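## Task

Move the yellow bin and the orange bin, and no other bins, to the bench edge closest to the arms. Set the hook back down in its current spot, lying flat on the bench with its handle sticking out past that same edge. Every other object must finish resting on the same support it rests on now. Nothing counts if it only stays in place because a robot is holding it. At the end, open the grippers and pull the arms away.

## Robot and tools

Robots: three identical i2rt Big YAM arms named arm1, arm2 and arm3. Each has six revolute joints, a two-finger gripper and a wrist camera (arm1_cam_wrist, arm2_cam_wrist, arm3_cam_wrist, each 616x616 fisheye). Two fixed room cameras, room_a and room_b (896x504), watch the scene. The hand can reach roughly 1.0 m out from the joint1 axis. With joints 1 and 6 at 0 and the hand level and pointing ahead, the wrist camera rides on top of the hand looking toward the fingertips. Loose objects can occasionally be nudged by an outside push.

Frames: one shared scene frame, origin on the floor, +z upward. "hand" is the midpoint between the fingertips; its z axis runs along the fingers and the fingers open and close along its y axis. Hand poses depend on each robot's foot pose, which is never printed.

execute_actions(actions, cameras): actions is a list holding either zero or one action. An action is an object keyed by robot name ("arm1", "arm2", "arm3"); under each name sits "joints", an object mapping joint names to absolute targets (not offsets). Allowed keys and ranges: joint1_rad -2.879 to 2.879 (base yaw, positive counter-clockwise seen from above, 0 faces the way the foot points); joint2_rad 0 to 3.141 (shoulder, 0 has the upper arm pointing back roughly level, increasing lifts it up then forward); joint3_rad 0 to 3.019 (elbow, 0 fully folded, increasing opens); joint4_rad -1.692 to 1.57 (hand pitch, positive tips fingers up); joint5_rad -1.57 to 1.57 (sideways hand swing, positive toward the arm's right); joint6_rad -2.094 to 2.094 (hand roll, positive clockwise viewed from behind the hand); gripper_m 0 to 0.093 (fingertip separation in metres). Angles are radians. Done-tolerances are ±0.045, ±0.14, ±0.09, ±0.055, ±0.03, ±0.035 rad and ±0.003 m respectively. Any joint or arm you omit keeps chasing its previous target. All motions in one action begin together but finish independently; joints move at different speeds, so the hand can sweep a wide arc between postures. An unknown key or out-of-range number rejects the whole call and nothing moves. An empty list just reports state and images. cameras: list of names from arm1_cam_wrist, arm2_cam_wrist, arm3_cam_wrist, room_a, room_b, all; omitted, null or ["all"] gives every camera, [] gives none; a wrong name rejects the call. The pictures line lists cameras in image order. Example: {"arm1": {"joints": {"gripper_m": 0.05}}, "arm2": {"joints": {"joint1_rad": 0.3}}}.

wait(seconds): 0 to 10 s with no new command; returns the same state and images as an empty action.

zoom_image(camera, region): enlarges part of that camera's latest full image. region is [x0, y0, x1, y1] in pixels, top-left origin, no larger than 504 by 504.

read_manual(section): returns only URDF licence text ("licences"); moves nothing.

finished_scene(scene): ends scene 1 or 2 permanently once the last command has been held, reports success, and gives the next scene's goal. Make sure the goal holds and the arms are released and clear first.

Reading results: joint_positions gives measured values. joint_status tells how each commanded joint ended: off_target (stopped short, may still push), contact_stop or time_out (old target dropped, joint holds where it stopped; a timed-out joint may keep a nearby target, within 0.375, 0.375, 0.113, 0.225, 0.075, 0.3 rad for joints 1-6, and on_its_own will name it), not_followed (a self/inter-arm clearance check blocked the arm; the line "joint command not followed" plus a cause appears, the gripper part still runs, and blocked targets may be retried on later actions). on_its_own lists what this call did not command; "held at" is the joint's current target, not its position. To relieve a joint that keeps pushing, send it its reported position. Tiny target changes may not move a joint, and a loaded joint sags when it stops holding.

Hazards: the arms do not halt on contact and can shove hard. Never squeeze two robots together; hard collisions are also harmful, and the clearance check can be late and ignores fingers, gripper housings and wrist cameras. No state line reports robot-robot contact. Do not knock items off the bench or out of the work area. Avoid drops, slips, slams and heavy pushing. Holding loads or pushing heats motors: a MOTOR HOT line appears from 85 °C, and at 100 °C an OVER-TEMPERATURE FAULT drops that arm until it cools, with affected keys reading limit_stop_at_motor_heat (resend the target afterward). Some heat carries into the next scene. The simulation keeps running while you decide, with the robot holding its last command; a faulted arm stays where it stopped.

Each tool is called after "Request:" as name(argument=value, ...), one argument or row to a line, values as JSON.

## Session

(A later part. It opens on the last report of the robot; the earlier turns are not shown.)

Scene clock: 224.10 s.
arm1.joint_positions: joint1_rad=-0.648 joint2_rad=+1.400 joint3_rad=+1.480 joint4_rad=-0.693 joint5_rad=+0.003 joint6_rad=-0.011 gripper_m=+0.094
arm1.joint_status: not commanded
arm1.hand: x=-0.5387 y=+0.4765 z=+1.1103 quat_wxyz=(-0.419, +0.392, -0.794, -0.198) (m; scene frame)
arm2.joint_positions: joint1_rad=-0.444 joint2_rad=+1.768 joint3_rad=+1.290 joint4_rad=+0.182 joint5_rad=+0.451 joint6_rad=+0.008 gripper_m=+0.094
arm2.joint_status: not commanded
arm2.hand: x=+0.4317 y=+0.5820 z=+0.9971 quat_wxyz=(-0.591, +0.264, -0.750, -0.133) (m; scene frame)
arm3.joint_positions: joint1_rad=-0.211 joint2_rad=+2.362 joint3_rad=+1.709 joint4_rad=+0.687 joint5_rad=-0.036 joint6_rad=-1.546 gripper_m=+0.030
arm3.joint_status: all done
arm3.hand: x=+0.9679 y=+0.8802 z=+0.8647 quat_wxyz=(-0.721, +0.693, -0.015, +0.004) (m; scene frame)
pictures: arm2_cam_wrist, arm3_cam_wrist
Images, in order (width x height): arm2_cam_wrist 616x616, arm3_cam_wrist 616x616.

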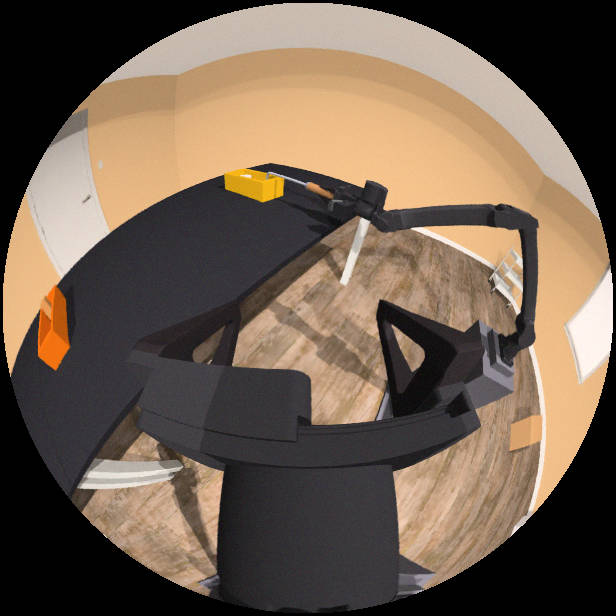

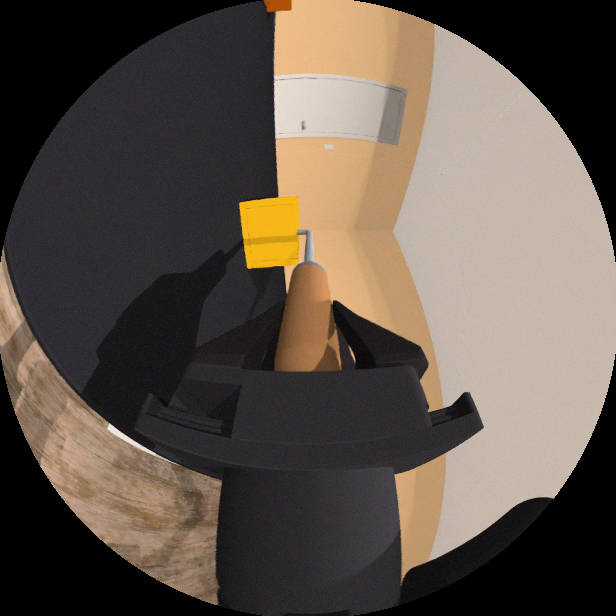

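Request:
execute_actions(
  actions=[
    {"arm3": {"joints": {"joint2_rad": 2.19, "joint3_rad": 1.495, "joint4_rad": 0.81}}},
  ],
  cameras=["arm3_cam_wrist"],
)

Request:
execute_actions(
  actions=[
    {"arm3": {"joints": {"joint2_rad": 2.077, "joint3_rad": 1.26, "joint4_rad": 0.93}}},
  ],
  cameras=["arm3_cam_wrist", "arm2_cam_wrist"],
)

Scene clock: 229.07 s.
arm1.joint_positions: joint1_rad=-0.648 joint2_rad=+1.400 joint3_rad=+1.480 joint4_rad=-0.693 joint5_rad=+0.003 joint6_rad=-0.011 gripper_m=+0.094
arm1.joint_status: not commanded
arm1.hand: x=-0.5387 y=+0.4765 z=+1.1103 quat_wxyz=(-0.419, +0.392, -0.794, -0.198) (m; scene frame)
arm2.joint_positions: joint1_rad=-0.444 joint2_rad=+1.768 joint3_rad=+1.290 joint4_rad=+0.182 joint5_rad=+0.451 joint6_rad=+0.008 gripper_m=+0.094
arm2.joint_status: not commanded
arm2.hand: x=+0.4317 y=+0.5820 z=+0.9971 quat_wxyz=(-0.591, +0.264, -0.750, -0.133) (m; scene frame)
arm3.joint_positions: joint1_rad=-0.211 joint2_rad=+2.208 joint3_rad=+1.469 joint4_rad=+0.767 joint5_rad=-0.036 joint6_rad=-1.546 gripper_m=+0.030
arm3.joint_status: all done
arm3.hand: x=+0.9640 y=+0.8219 z=+0.8832 quat_wxyz=(-0.719, +0.695, -0.015, +0.004) (m; scene frame)
pictures: arm3_cam_wrist
Images, in order (width x height): arm3_cam_wrist 616x616.

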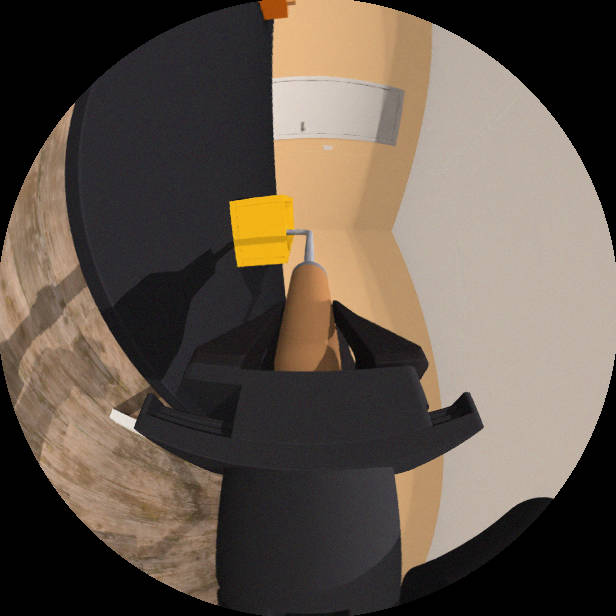

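Scene clock: 230.03 s.
arm1.joint_positions: joint1_rad=-0.648 joint2_rad=+1.400 joint3_rad=+1.480 joint4_rad=-0.693 joint5_rad=+0.003 joint6_rad=-0.011 gripper_m=+0.094
arm1.joint_status: not commanded
arm1.hand: x=-0.5387 y=+0.4765 z=+1.1103 quat_wxyz=(-0.419, +0.392, -0.794, -0.198) (m; scene frame)
arm2.joint_positions: joint1_rad=-0.444 joint2_rad=+1.768 joint3_rad=+1.290 joint4_rad=+0.182 joint5_rad=+0.451 joint6_rad=+0.008 gripper_m=+0.094
arm2.joint_status: not commanded
arm2.hand: x=+0.4317 y=+0.5820 z=+0.9971 quat_wxyz=(-0.591, +0.264, -0.750, -0.133) (m; scene frame)
arm3.joint_positions: joint1_rad=-0.211 joint2_rad=+2.107 joint3_rad=+1.236 joint4_rad=+0.882 joint5_rad=-0.036 joint6_rad=-1.546 gripper_m=+0.030
arm3.joint_status: all done
arm3.hand: x=+0.9601 y=+0.7579 z=+0.8711 quat_wxyz=(-0.713, +0.701, -0.016, +0.004) (m; scene frame)
pictures: arm2_cam_wrist, arm3_cam_wrist
Images, in order (width x height): arm2_cam_wrist 616x616, arm3_cam_wrist 616x616.

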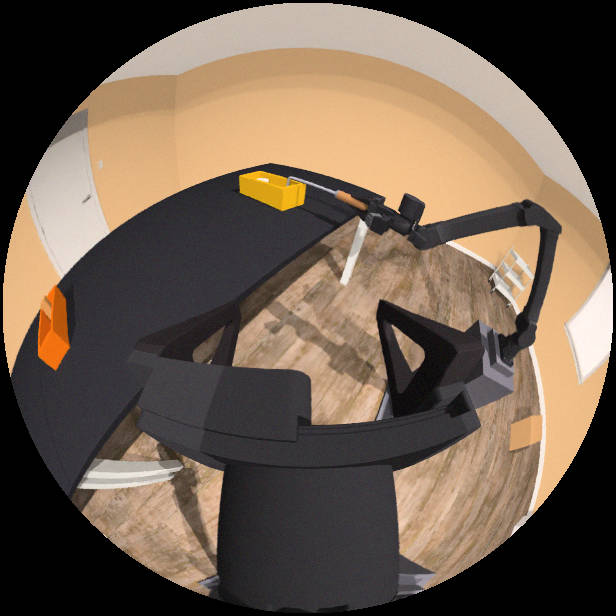

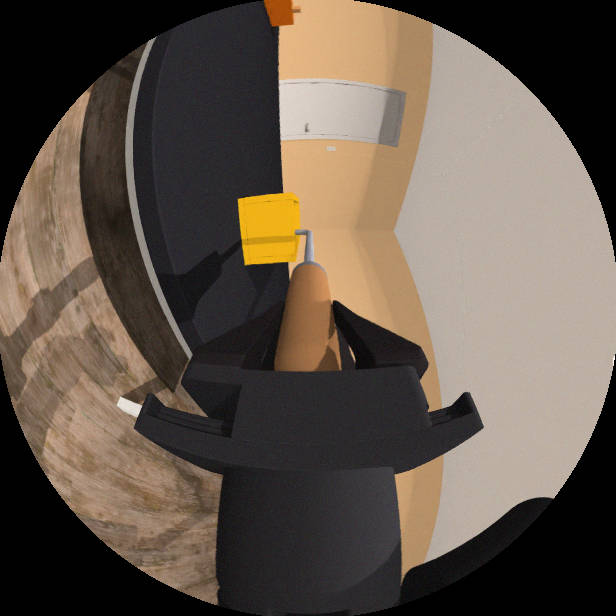

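Request:
execute_actions(
  actions=[
    {"arm3": {"joints": {"joint2_rad": 1.965, "joint3_rad": 1.025, "joint4_rad": 1.055}}},
  ],
  cameras=[],
)

Request:
execute_actions(
  actions=[
    {"arm3": {"joints": {"joint2_rad": 1.86, "joint3_rad": 0.8, "joint4_rad": 1.17}}},
  ],
  cameras=["arm3_cam_wrist", "arm2_cam_wrist", "room_b"],
)

Request:
zoom_image(
  camera="arm2_cam_wrist",
  region=[230, 140, 430, 270],
)

Request:
zoom_image(
  camera="arm3_cam_wrist",
  region=[170, 150, 350, 310],
)

Scene clock: 235.80 s.
arm1.joint_positions: joint1_rad=-0.648 joint2_rad=+1.400 joint3_rad=+1.480 joint4_rad=-0.693 joint5_rad=+0.003 joint6_rad=-0.011 gripper_m=+0.094
arm1.joint_status: not commanded
arm1.hand: x=-0.5387 y=+0.4765 z=+1.1103 quat_wxyz=(-0.419, +0.392, -0.794, -0.198) (m; scene frame)
arm2.joint_positions: joint1_rad=-0.444 joint2_rad=+1.768 joint3_rad=+1.290 joint4_rad=+0.182 joint5_rad=+0.451 joint6_rad=+0.008 gripper_m=+0.094
arm2.joint_status: not commanded
arm2.hand: x=+0.4317 y=+0.5820 z=+0.9971 quat_wxyz=(-0.591, +0.264, -0.750, -0.133) (m; scene frame)
arm3.joint_positions: joint1_rad=-0.211 joint2_rad=+1.986 joint3_rad=+1.002 joint4_rad=+1.010 joint5_rad=-0.036 joint6_rad=-1.547 gripper_m=+0.030
arm3.joint_status: all done
arm3.hand: x=+0.9555 y=+0.6866 z=+0.8766 quat_wxyz=(-0.718, +0.696, -0.015, +0.004) (m; scene frame)
pictures: none
No camera images: the call's "cameras" was empty. Leave "cameras" out to get every camera's image.

Scene clock: 236.73 s.
arm1.joint_positions: joint1_rad=-0.648 joint2_rad=+1.400 joint3_rad=+1.480 joint4_rad=-0.693 joint5_rad=+0.003 joint6_rad=-0.011 gripper_m=+0.094
arm1.joint_status: not commanded
arm1.hand: x=-0.5387 y=+0.4765 z=+1.1103 quat_wxyz=(-0.419, +0.392, -0.794, -0.198) (m; scene frame)
arm2.joint_positions: joint1_rad=-0.444 joint2_rad=+1.768 joint3_rad=+1.290 joint4_rad=+0.182 joint5_rad=+0.451 joint6_rad=+0.008 gripper_m=+0.094
arm2.joint_status: not commanded
arm2.hand: x=+0.4317 y=+0.5820 z=+0.9971 quat_wxyz=(-0.591, +0.264, -0.750, -0.133) (m; scene frame)
arm3.joint_positions: joint1_rad=-0.211 joint2_rad=+1.881 joint3_rad=+0.777 joint4_rad=+1.125 joint5_rad=-0.036 joint6_rad=-1.547 gripper_m=+0.030
arm3.joint_status: all done
arm3.hand: x=+0.9508 y=+0.6123 z=+0.8727 quat_wxyz=(-0.716, +0.698, -0.015, +0.004) (m; scene frame)
pictures: arm2_cam_wrist, arm3_cam_wrist, room_b
Images, in order (width x height): arm2_cam_wrist 616x616, arm3_cam_wrist 616x616, room_b 896x504.

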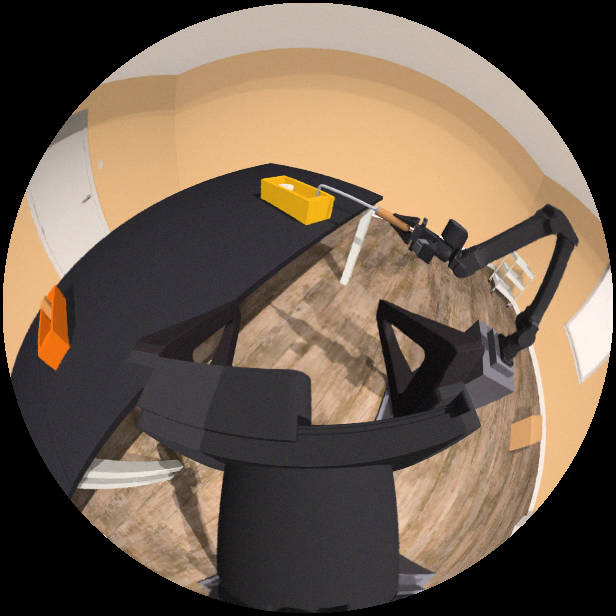

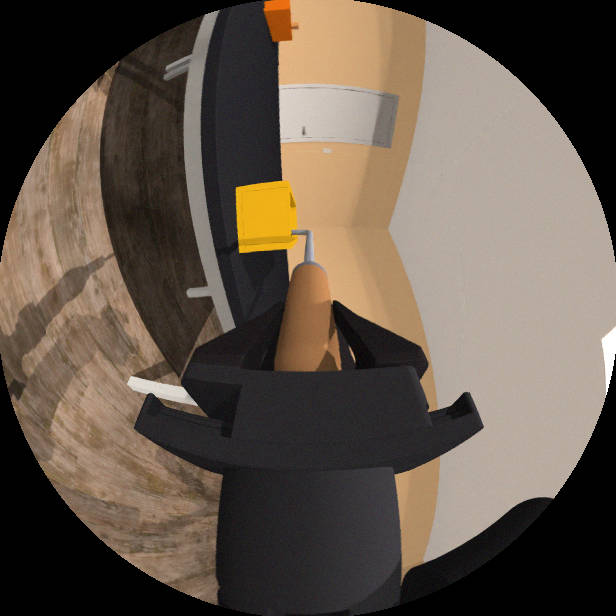

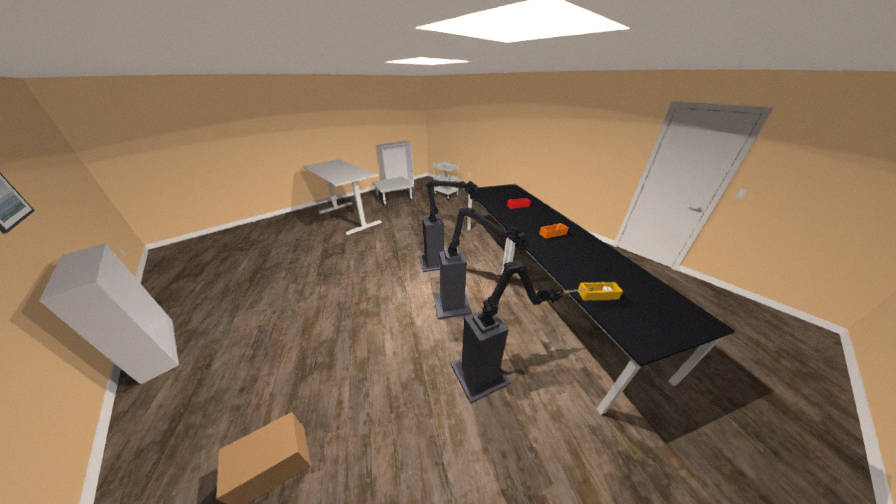

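Region (230, 140, 430, 270) of arm2_cam_wrist's 616x616 image, scaled by 2.520, with more detail than that image has; it fills the top 328 rows of this view, and the rest is white.

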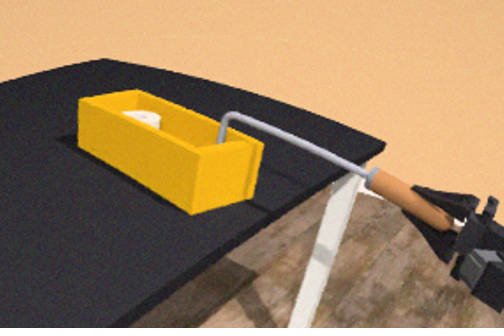

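Region (170, 150, 350, 310) of arm3_cam_wrist's 616x616 image, scaled by 2.800, with more detail than that image has.

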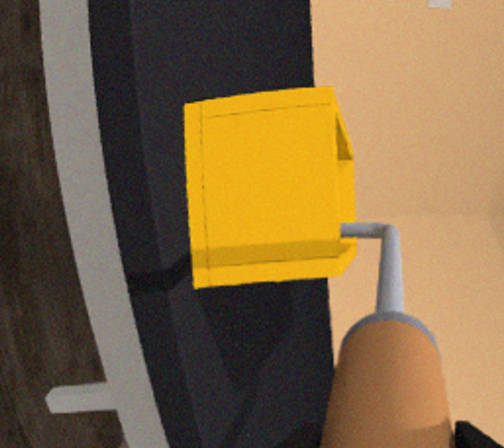

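Request:
execute_actions(
  actions=[
    {"arm3": {"joints": {"joint1_rad": -0.133, "joint3_rad": 0.905, "joint4_rad": 1.045}}},
  ],
  cameras=["arm3_cam_wrist", "arm2_cam_wrist"],
)

Request:
zoom_image(
  camera="arm3_cam_wrist",
  region=[170, 150, 350, 310],
)

Scene clock: 280.00 s.
arm1.joint_positions: joint1_rad=-0.648 joint2_rad=+1.400 joint3_rad=+1.480 joint4_rad=-0.693 joint5_rad=+0.003 joint6_rad=-0.011 gripper_m=+0.094
arm1.joint_status: not commanded
arm1.hand: x=-0.5387 y=+0.4765 z=+1.1103 quat_wxyz=(-0.419, +0.392, -0.794, -0.198) (m; scene frame)
arm2.joint_positions: joint1_rad=-0.444 joint2_rad=+1.768 joint3_rad=+1.290 joint4_rad=+0.182 joint5_rad=+0.451 joint6_rad=+0.008 gripper_m=+0.094
arm2.joint_status: not commanded
arm2.hand: x=+0.4317 y=+0.5820 z=+0.9971 quat_wxyz=(-0.591, +0.264, -0.750, -0.133) (m; scene frame)
arm3.joint_positions: joint1_rad=-0.125 joint2_rad=+1.881 joint3_rad=+0.844 joint4_rad=+1.021 joint5_rad=-0.036 joint6_rad=-1.548 gripper_m=+0.030
arm3.joint_status: all done
arm3.hand: x=+0.8968 y=+0.6355 z=+0.8759 quat_wxyz=(-0.702, +0.711, +0.015, -0.026) (m; scene frame)
pictures: arm2_cam_wrist, arm3_cam_wrist
Images, in order (width x height): arm2_cam_wrist 616x616, arm3_cam_wrist 616x616.

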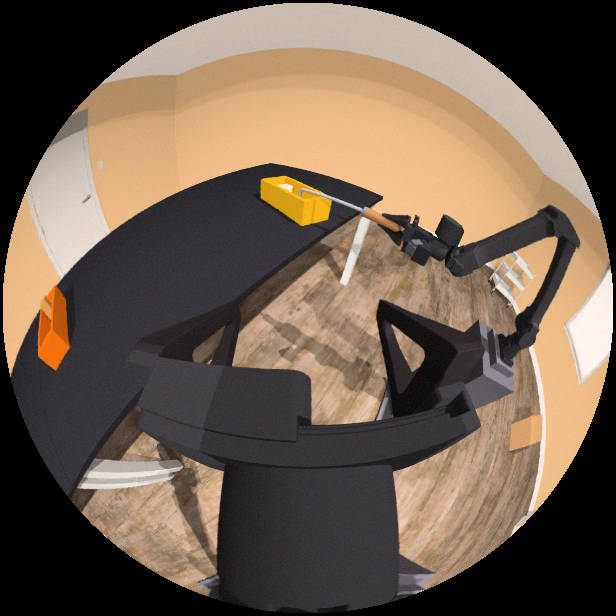

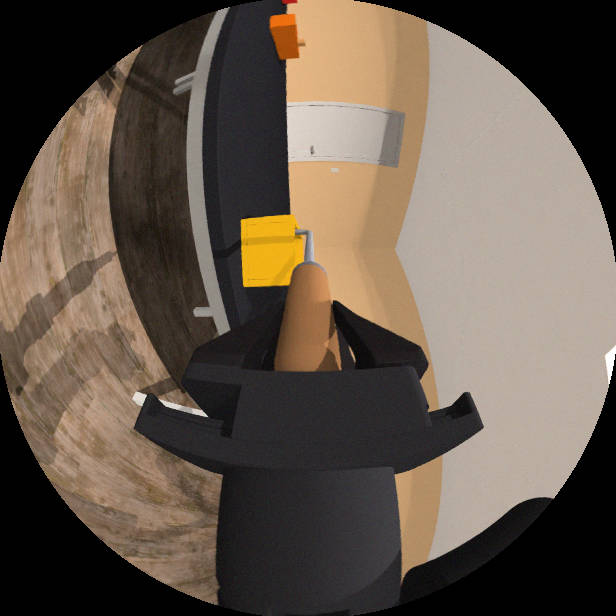

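Region (170, 150, 350, 310) of arm3_cam_wrist's 616x616 image, scaled by 2.800, with more detail than that image has.

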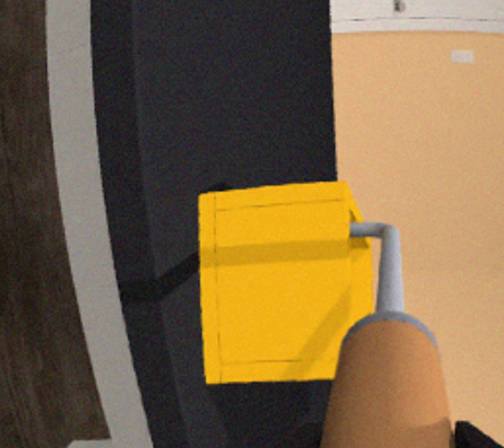

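Request:
execute_actions(
  actions=[
    {"arm3": {"joints": {"joint2_rad": 1.835, "joint3_rad": 0.733, "joint4_rad": 1.21}}},
  ],
  cameras=["arm3_cam_wrist", "arm2_cam_wrist"],
)

Request:
zoom_image(
  camera="arm3_cam_wrist",
  region=[170, 150, 350, 310],
)

Request:
zoom_image(
  camera="arm2_cam_wrist",
  region=[230, 140, 430, 270],
)

Scene clock: 286.13 s.
arm1.joint_positions: joint1_rad=-0.648 joint2_rad=+1.400 joint3_rad=+1.480 joint4_rad=-0.693 joint5_rad=+0.003 joint6_rad=-0.011 gripper_m=+0.094
arm1.joint_status: not commanded
arm1.hand: x=-0.5387 y=+0.4765 z=+1.1103 quat_wxyz=(-0.419, +0.392, -0.794, -0.198) (m; scene frame)
arm2.joint_positions: joint1_rad=-0.444 joint2_rad=+1.768 joint3_rad=+1.290 joint4_rad=+0.182 joint5_rad=+0.451 joint6_rad=+0.008 gripper_m=+0.094
arm2.joint_status: not commanded
arm2.hand: x=+0.4317 y=+0.5820 z=+0.9971 quat_wxyz=(-0.591, +0.264, -0.750, -0.133) (m; scene frame)
arm3.joint_positions: joint1_rad=-0.127 joint2_rad=+1.867 joint3_rad=+0.705 joint4_rad=+1.157 joint5_rad=-0.034 joint6_rad=-1.548 gripper_m=+0.030
arm3.joint_status: all done
arm3.hand: x=+0.8992 y=+0.5883 z=+0.8592 quat_wxyz=(-0.706, +0.707, +0.014, -0.025) (m; scene frame)
pictures: arm2_cam_wrist, arm3_cam_wrist
Images, in order (width x height): arm2_cam_wrist 616x616, arm3_cam_wrist 616x616.

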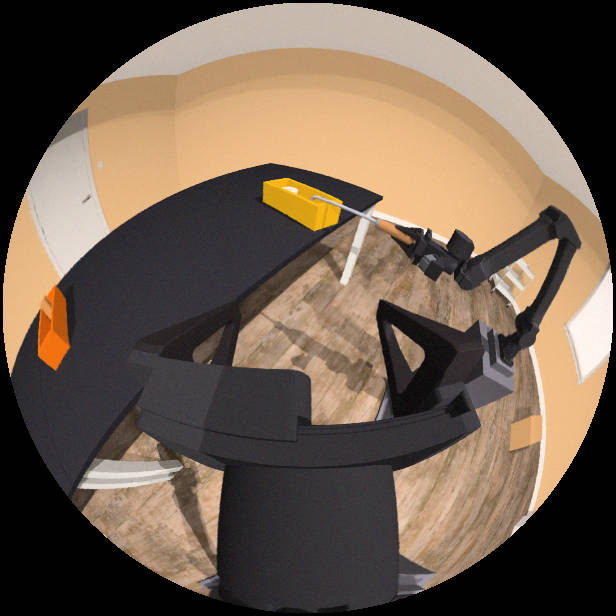

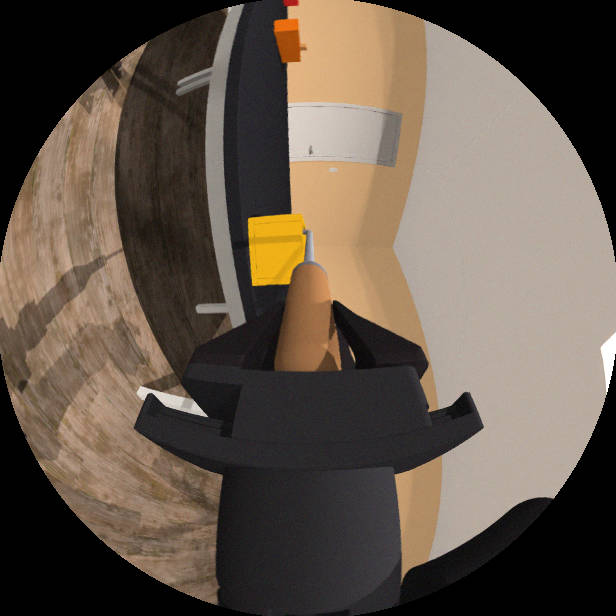

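Region (170, 150, 350, 310) of arm3_cam_wrist's 616x616 image, scaled by 2.800, with more detail than that image has.

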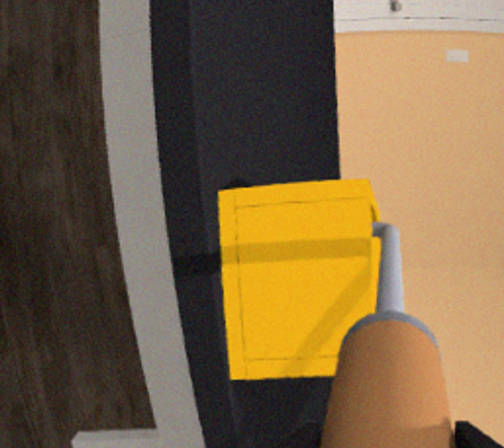

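Region (230, 140, 430, 270) of arm2_cam_wrist's 616x616 image, scaled by 2.520, with more detail than that image has; it fills the top 328 rows of this view, and the rest is white.

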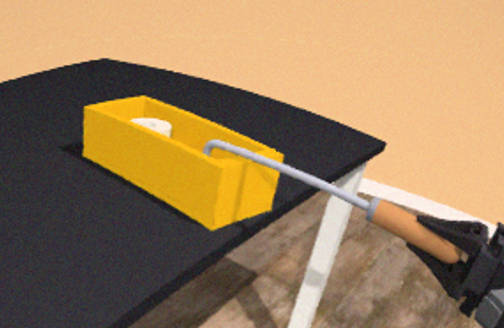

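Request:
execute_actions(
  actions=[
    {"arm3": {"joints": {"joint1_rad": -0.25, "joint4_rad": 1.24}}},
  ],
  cameras=["arm3_cam_wrist", "arm2_cam_wrist"],
)

Request:
zoom_image(
  camera="arm3_cam_wrist",
  region=[170, 130, 350, 290],
)

Request:
zoom_image(
  camera="arm2_cam_wrist",
  region=[230, 140, 430, 270],
)

Scene clock: 307.07 s.
arm1.joint_positions: joint1_rad=-0.648 joint2_rad=+1.400 joint3_rad=+1.480 joint4_rad=-0.693 joint5_rad=+0.003 joint6_rad=-0.011 gripper_m=+0.094
arm1.joint_status: not commanded
arm1.hand: x=-0.5387 y=+0.4765 z=+1.1103 quat_wxyz=(-0.419, +0.392, -0.794, -0.198) (m; scene frame)
arm2.joint_positions: joint1_rad=-0.444 joint2_rad=+1.768 joint3_rad=+1.290 joint4_rad=+0.182 joint5_rad=+0.451 joint6_rad=+0.008 gripper_m=+0.094
arm2.joint_status: not commanded
arm2.hand: x=+0.4317 y=+0.5820 z=+0.9971 quat_wxyz=(-0.591, +0.264, -0.750, -0.133) (m; scene frame)
arm3.joint_positions: joint1_rad=-0.255 joint2_rad=+1.867 joint3_rad=+0.705 joint4_rad=+1.188 joint5_rad=-0.036 joint6_rad=-1.548 gripper_m=+0.030
arm3.joint_status: all done
arm3.hand: x=+0.9755 y=+0.5856 z=+0.8673 quat_wxyz=(-0.718, +0.695, -0.030, +0.020) (m; scene frame)
pictures: arm2_cam_wrist, arm3_cam_wrist
Images, in order (width x height): arm2_cam_wrist 616x616, arm3_cam_wrist 616x616.

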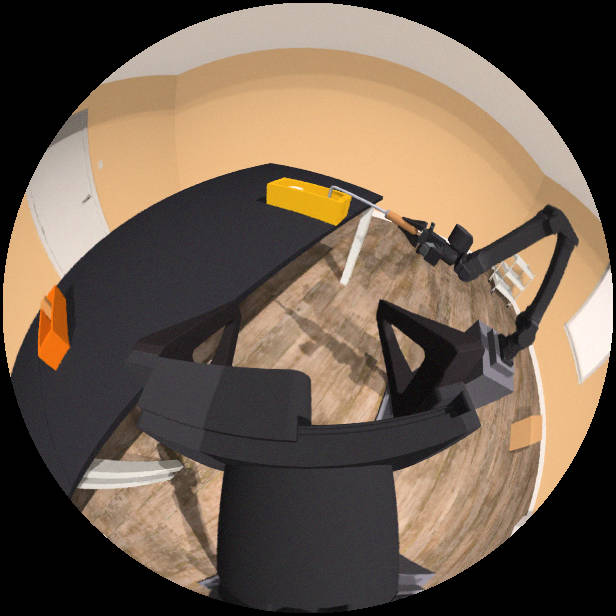

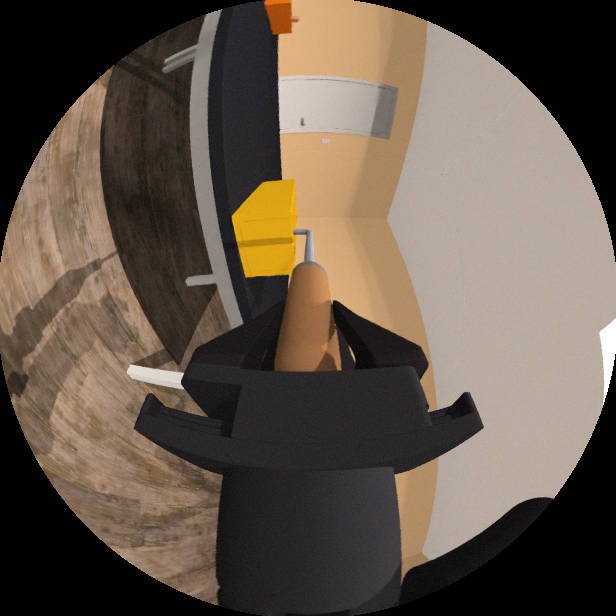

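Region (170, 130, 350, 290) of arm3_cam_wrist's 616x616 image, scaled by 2.800, with more detail than that image has.

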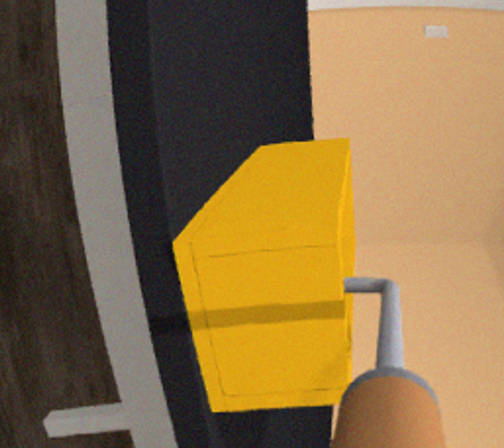

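Region (230, 140, 430, 270) of arm2_cam_wrist's 616x616 image, scaled by 2.520, with more detail than that image has; it fills the top 328 rows of this view, and the rest is white.

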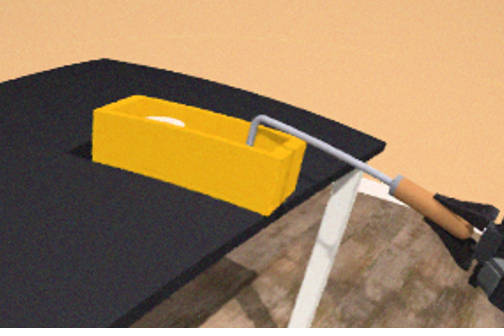

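Request:
execute_actions(
  actions=[
    {"arm3": {"joints": {"joint1_rad": -0.182, "joint3_rad": 0.81, "joint4_rad": 1.185}}},
  ],
  cameras=["arm3_cam_wrist", "arm2_cam_wrist"],
)

Request:
zoom_image(
  camera="arm3_cam_wrist",
  region=[170, 150, 350, 310],
)

Request:
zoom_image(
  camera="arm2_cam_wrist",
  region=[230, 140, 430, 270],
)

Scene clock: 331.43 s.
arm1.joint_positions: joint1_rad=-0.648 joint2_rad=+1.400 joint3_rad=+1.480 joint4_rad=-0.693 joint5_rad=+0.003 joint6_rad=-0.011 gripper_m=+0.094
arm1.joint_status: not commanded
arm1.hand: x=-0.5387 y=+0.4765 z=+1.1103 quat_wxyz=(-0.419, +0.392, -0.794, -0.198) (m; scene frame)
arm2.joint_positions: joint1_rad=-0.444 joint2_rad=+1.768 joint3_rad=+1.290 joint4_rad=+0.182 joint5_rad=+0.451 joint6_rad=+0.008 gripper_m=+0.094
arm2.joint_status: not commanded
arm2.hand: x=+0.4317 y=+0.5820 z=+0.9971 quat_wxyz=(-0.591, +0.264, -0.750, -0.133) (m; scene frame)
arm3.joint_positions: joint1_rad=-0.178 joint2_rad=+1.867 joint3_rad=+0.753 joint4_rad=+1.158 joint5_rad=-0.035 joint6_rad=-1.550 gripper_m=+0.030
arm3.joint_status: all done
arm3.hand: x=+0.9298 y=+0.6049 z=+0.8794 quat_wxyz=(-0.724, +0.689, -0.002, -0.007) (m; scene frame)
pictures: arm2_cam_wrist, arm3_cam_wrist
Images, in order (width x height): arm2_cam_wrist 616x616, arm3_cam_wrist 616x616.

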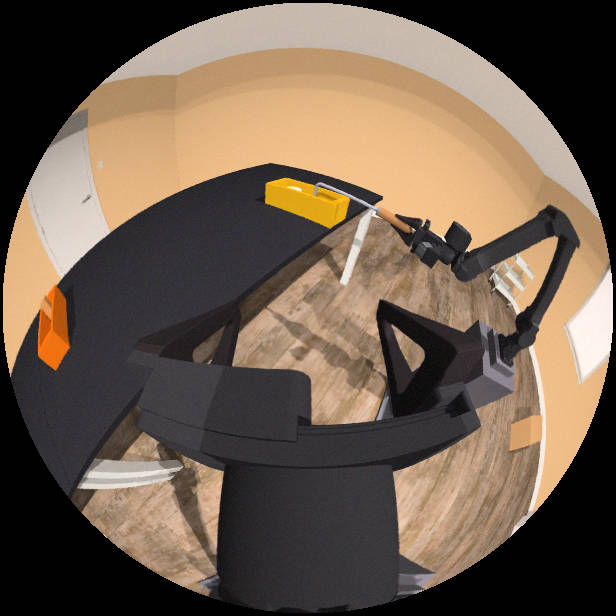

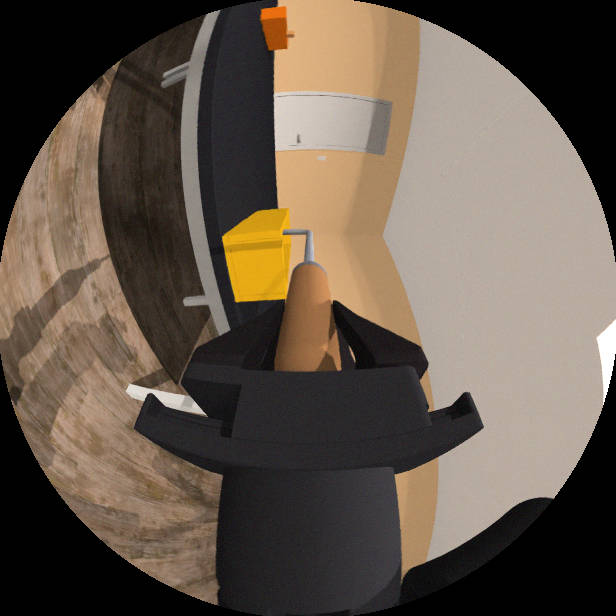

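Region (170, 150, 350, 310) of arm3_cam_wrist's 616x616 image, scaled by 2.800, with more detail than that image has.

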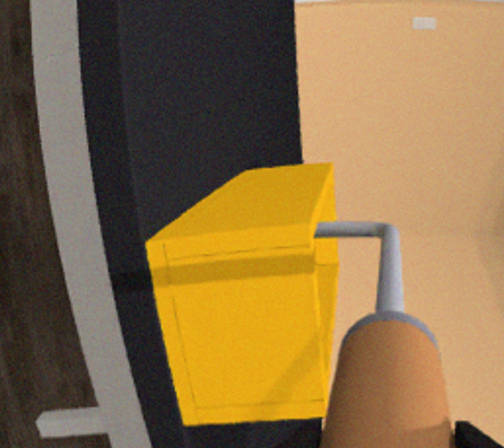

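Region (230, 140, 430, 270) of arm2_cam_wrist's 616x616 image, scaled by 2.520, with more detail than that image has; it fills the top 328 rows of this view, and the rest is white.

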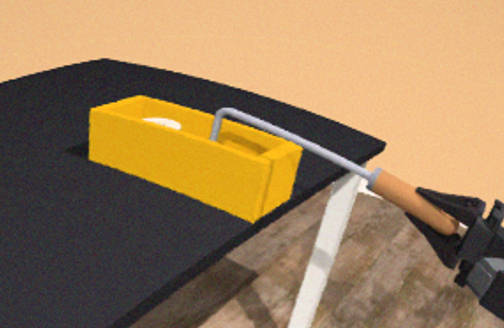

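Request:
execute_actions(
  actions=[
    {"arm3": {"joints": {"joint3_rad": 1.3, "joint4_rad": 1.22}}, "arm2": {"joints": {"joint1_rad": -0.1, "joint2_rad": 2.2, "joint3_rad": 2.07, "joint4_rad": 0.66, "joint5_rad": -0.731}}},
  ],
  cameras=["arm3_cam_wrist"],
)

Request:
execute_actions(
  actions=[
    {"arm3": {"joints": {"joint1_rad": 0.45, "joint2_rad": 2.24, "joint3_rad": 1.76, "joint4_rad": 0.87, "joint5_rad": 0.62, "joint6_rad": -1.05}}},
  ],
  cameras=["arm3_cam_wrist", "arm1_cam_wrist", "room_b"],
)

Scene clock: 358.27 s.
arm1.joint_positions: joint1_rad=-0.648 joint2_rad=+1.400 joint3_rad=+1.480 joint4_rad=-0.693 joint5_rad=+0.003 joint6_rad=-0.011 gripper_m=+0.094
arm1.joint_status: not commanded
arm1.hand: x=-0.5387 y=+0.4765 z=+1.1103 quat_wxyz=(-0.419, +0.392, -0.794, -0.198) (m; scene frame)
arm2.joint_positions: joint1_rad=-0.107 joint2_rad=+2.198 joint3_rad=+2.033 joint4_rad=+0.650 joint5_rad=-0.727 joint6_rad=+0.008 gripper_m=+0.094
arm2.joint_status: all done
arm2.hand: x=+0.0589 y=+0.8640 z=+1.1822 quat_wxyz=(-0.503, +0.538, -0.185, -0.651) (m; scene frame)
arm3.joint_positions: joint1_rad=-0.178 joint2_rad=+1.848 joint3_rad=+1.245 joint4_rad=+1.189 joint5_rad=-0.035 joint6_rad=-1.550 gripper_m=+0.030
arm3.joint_status: all done
arm3.hand: x=+0.9310 y=+0.7026 z=+1.1337 quat_wxyz=(-0.882, +0.471, +0.006, -0.003) (m; scene frame)
pictures: arm3_cam_wrist
Images, in order (width x height): arm3_cam_wrist 616x616.

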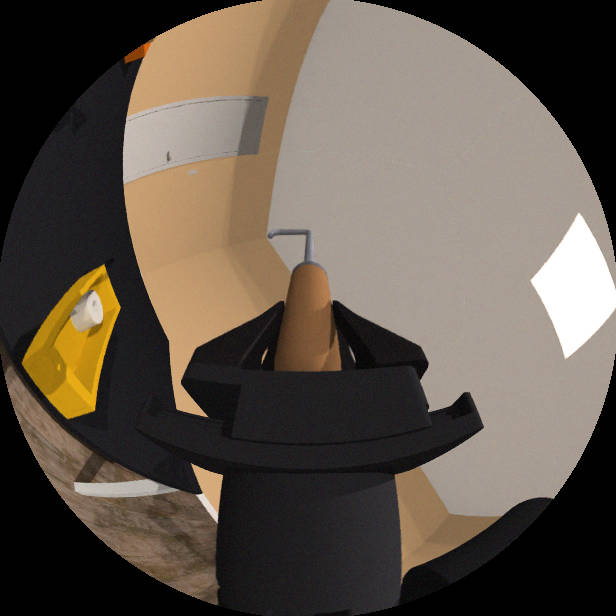

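Scene clock: 360.53 s.
arm1.joint_positions: joint1_rad=-0.648 joint2_rad=+1.400 joint3_rad=+1.480 joint4_rad=-0.693 joint5_rad=+0.003 joint6_rad=-0.011 gripper_m=+0.094
arm1.joint_status: not commanded
arm1.hand: x=-0.5387 y=+0.4765 z=+1.1103 quat_wxyz=(-0.419, +0.392, -0.794, -0.198) (m; scene frame)
arm2.joint_positions: joint1_rad=-0.107 joint2_rad=+2.198 joint3_rad=+2.033 joint4_rad=+0.650 joint5_rad=-0.727 joint6_rad=+0.008 gripper_m=+0.094
arm2.joint_status: not commanded
arm2.hand: x=+0.0589 y=+0.8640 z=+1.1822 quat_wxyz=(-0.503, +0.538, -0.185, -0.651) (m; scene frame)
arm3.joint_positions: joint1_rad=+0.458 joint2_rad=+2.276 joint3_rad=+1.685 joint4_rad=+0.830 joint5_rad=+0.623 joint6_rad=-1.063 gripper_m=+0.030
arm3.joint_status: all done
arm3.hand: x=+0.5194 y=+0.7444 z=+0.9483 quat_wxyz=(-0.738, +0.598, -0.209, -0.233) (m; scene frame)
pictures: arm1_cam_wrist, arm3_cam_wrist, room_b
Images, in order (width x height): arm1_cam_wrist 616x616, arm3_cam_wrist 616x616, room_b 896x504.

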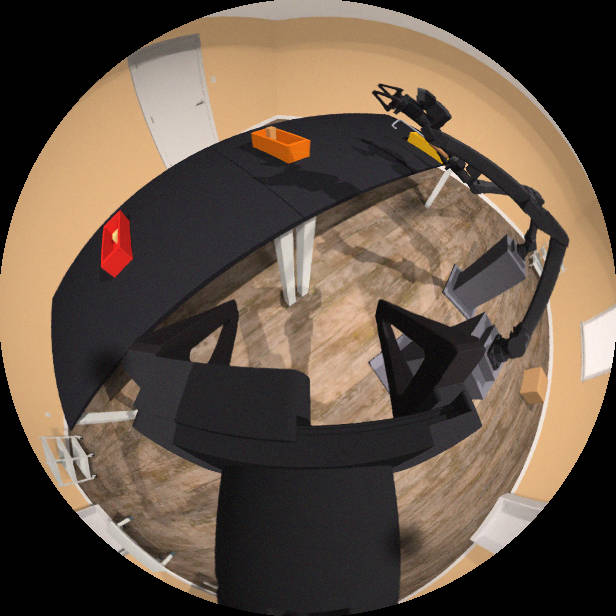

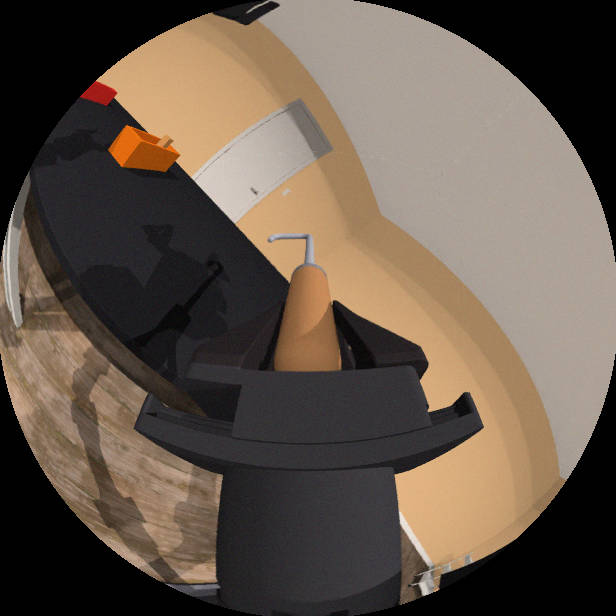

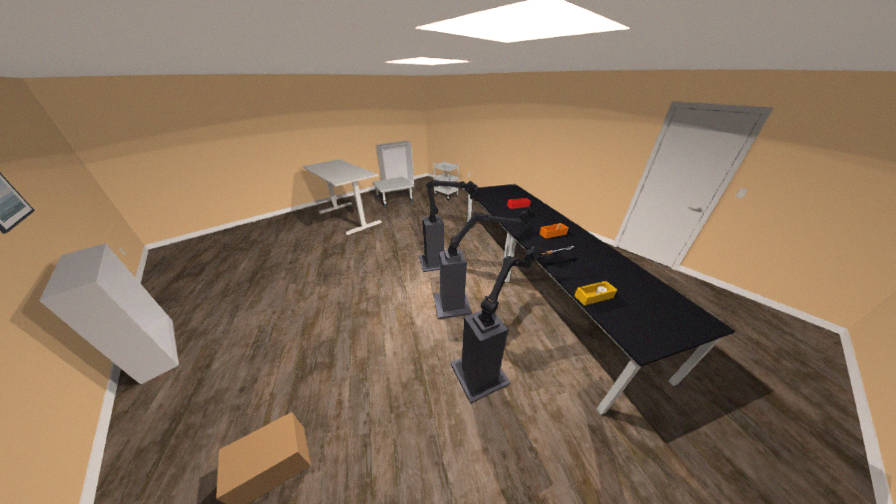

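Request:
execute_actions(
  actions=[],
)

Scene clock: 378.23 s.
arm1.joint_positions: joint1_rad=-0.648 joint2_rad=+1.400 joint3_rad=+1.480 joint4_rad=-0.693 joint5_rad=+0.003 joint6_rad=-0.011 gripper_m=+0.094
arm1.joint_status: not commanded
arm1.hand: x=-0.5387 y=+0.4765 z=+1.1103 quat_wxyz=(-0.419, +0.392, -0.794, -0.198) (m; scene frame)
arm2.joint_positions: joint1_rad=-0.107 joint2_rad=+2.198 joint3_rad=+2.033 joint4_rad=+0.650 joint5_rad=-0.727 joint6_rad=+0.008 gripper_m=+0.094
arm2.joint_status: not commanded
arm2.hand: x=+0.0589 y=+0.8640 z=+1.1822 quat_wxyz=(-0.503, +0.538, -0.185, -0.651) (m; scene frame)
arm3.joint_positions: joint1_rad=+0.457 joint2_rad=+2.276 joint3_rad=+1.685 joint4_rad=+0.830 joint5_rad=+0.623 joint6_rad=-1.063 gripper_m=+0.030
arm3.joint_status: all done
arm3.hand: x=+0.5197 y=+0.7445 z=+0.9483 quat_wxyz=(-0.738, +0.598, -0.209, -0.233) (m; scene frame)
pictures: arm1_cam_wrist, arm2_cam_wrist, arm3_cam_wrist, room_a, room_b
Images, in order (width x height): arm1_cam_wrist 616x616, arm2_cam_wrist 616x616, arm3_cam_wrist 616x616, room_a 896x504, room_b 896x504.

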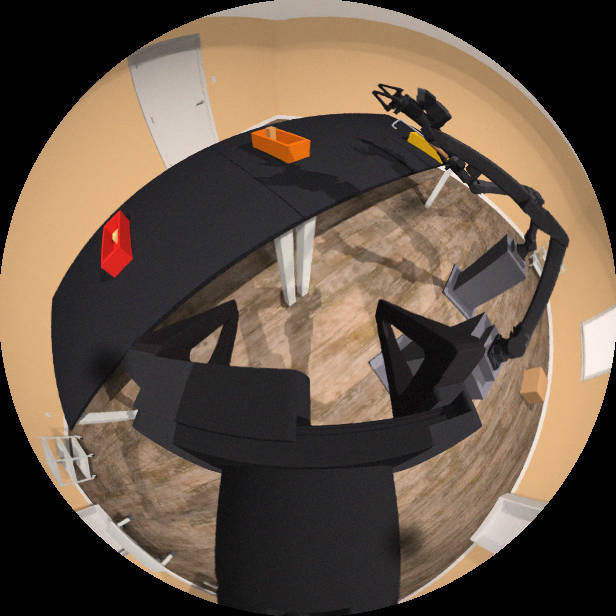

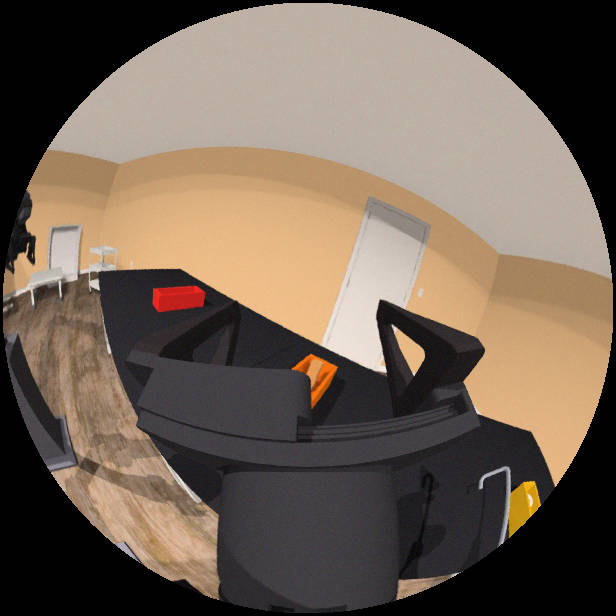

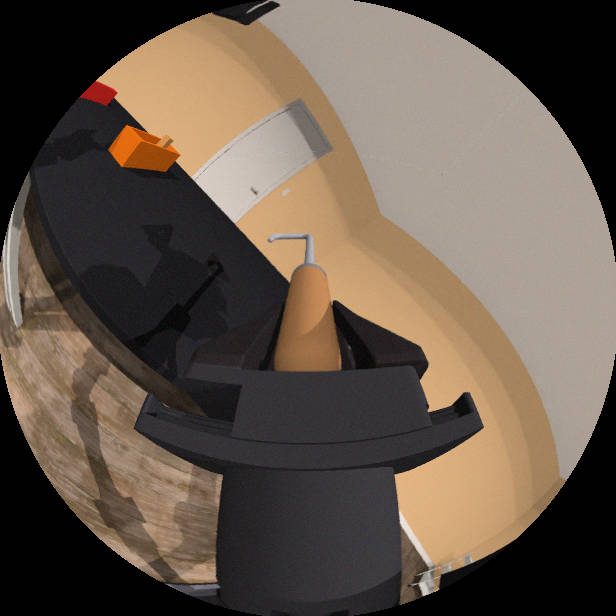

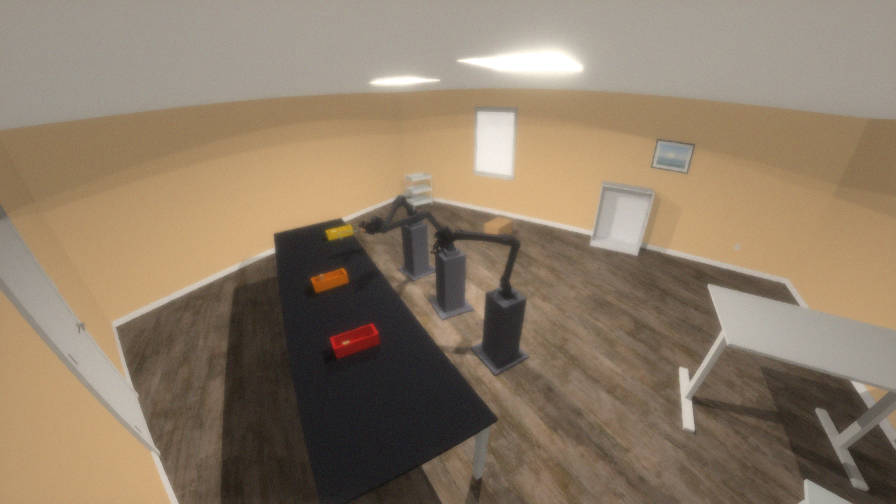

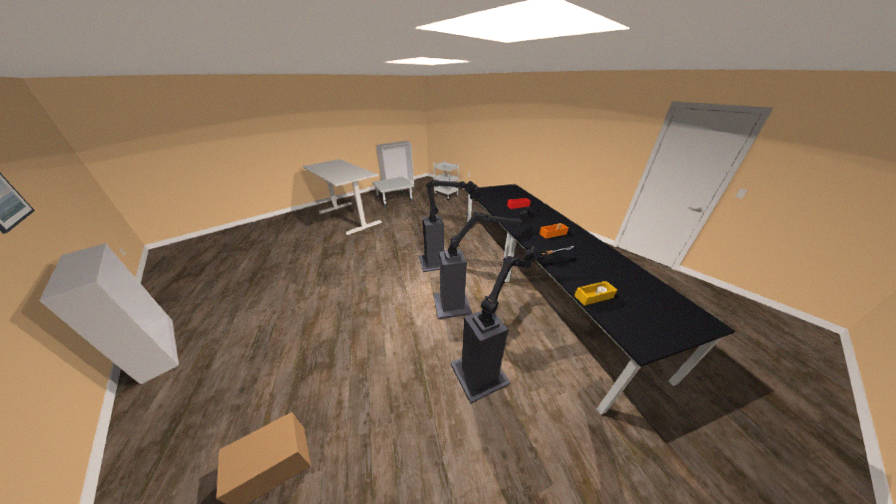

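Request:
execute_actions(
  actions=[
    {"arm3": {"joints": {"joint2_rad": 2.405}}},
  ],
  cameras=["arm3_cam_wrist", "room_b"],
)

Scene clock: 381.03 s.
arm1.joint_positions: joint1_rad=-0.648 joint2_rad=+1.400 joint3_rad=+1.480 joint4_rad=-0.693 joint5_rad=+0.003 joint6_rad=-0.011 gripper_m=+0.094
arm1.joint_status: not commanded
arm1.hand: x=-0.5387 y=+0.4765 z=+1.1103 quat_wxyz=(-0.419, +0.392, -0.794, -0.198) (m; scene frame)
arm2.joint_positions: joint1_rad=-0.107 joint2_rad=+2.198 joint3_rad=+2.033 joint4_rad=+0.650 joint5_rad=-0.727 joint6_rad=+0.008 gripper_m=+0.094
arm2.joint_status: not commanded
arm2.hand: x=+0.0589 y=+0.8640 z=+1.1822 quat_wxyz=(-0.503, +0.538, -0.185, -0.651) (m; scene frame)
arm3.joint_positions: joint1_rad=+0.454 joint2_rad=+2.447 joint3_rad=+1.707 joint4_rad=+0.838 joint5_rad=+0.621 joint6_rad=-1.061 gripper_m=+0.030
arm3.joint_status: all done
arm3.hand: x=+0.5181 y=+0.7522 z=+0.8204 quat_wxyz=(-0.710, +0.648, -0.194, -0.196) (m; scene frame)
pictures: arm3_cam_wrist, room_b
Images, in order (width x height): arm3_cam_wrist 616x616, room_b 896x504.

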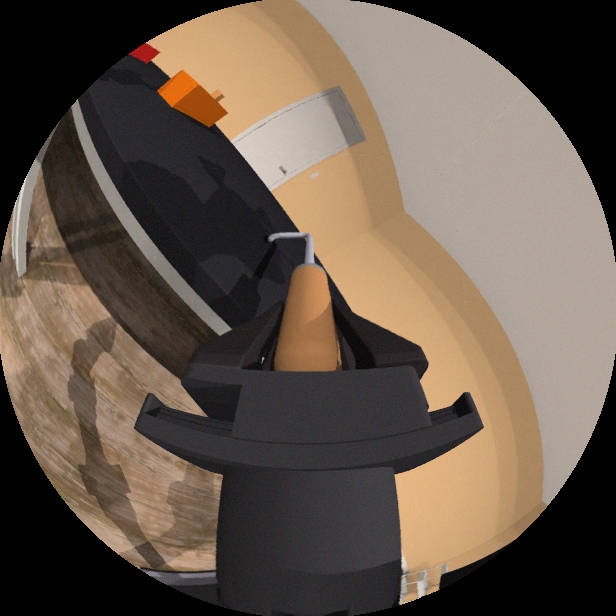

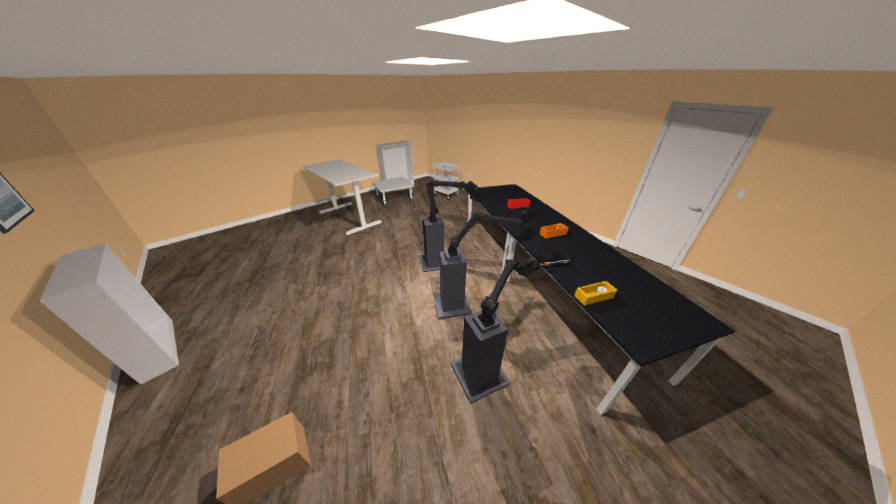

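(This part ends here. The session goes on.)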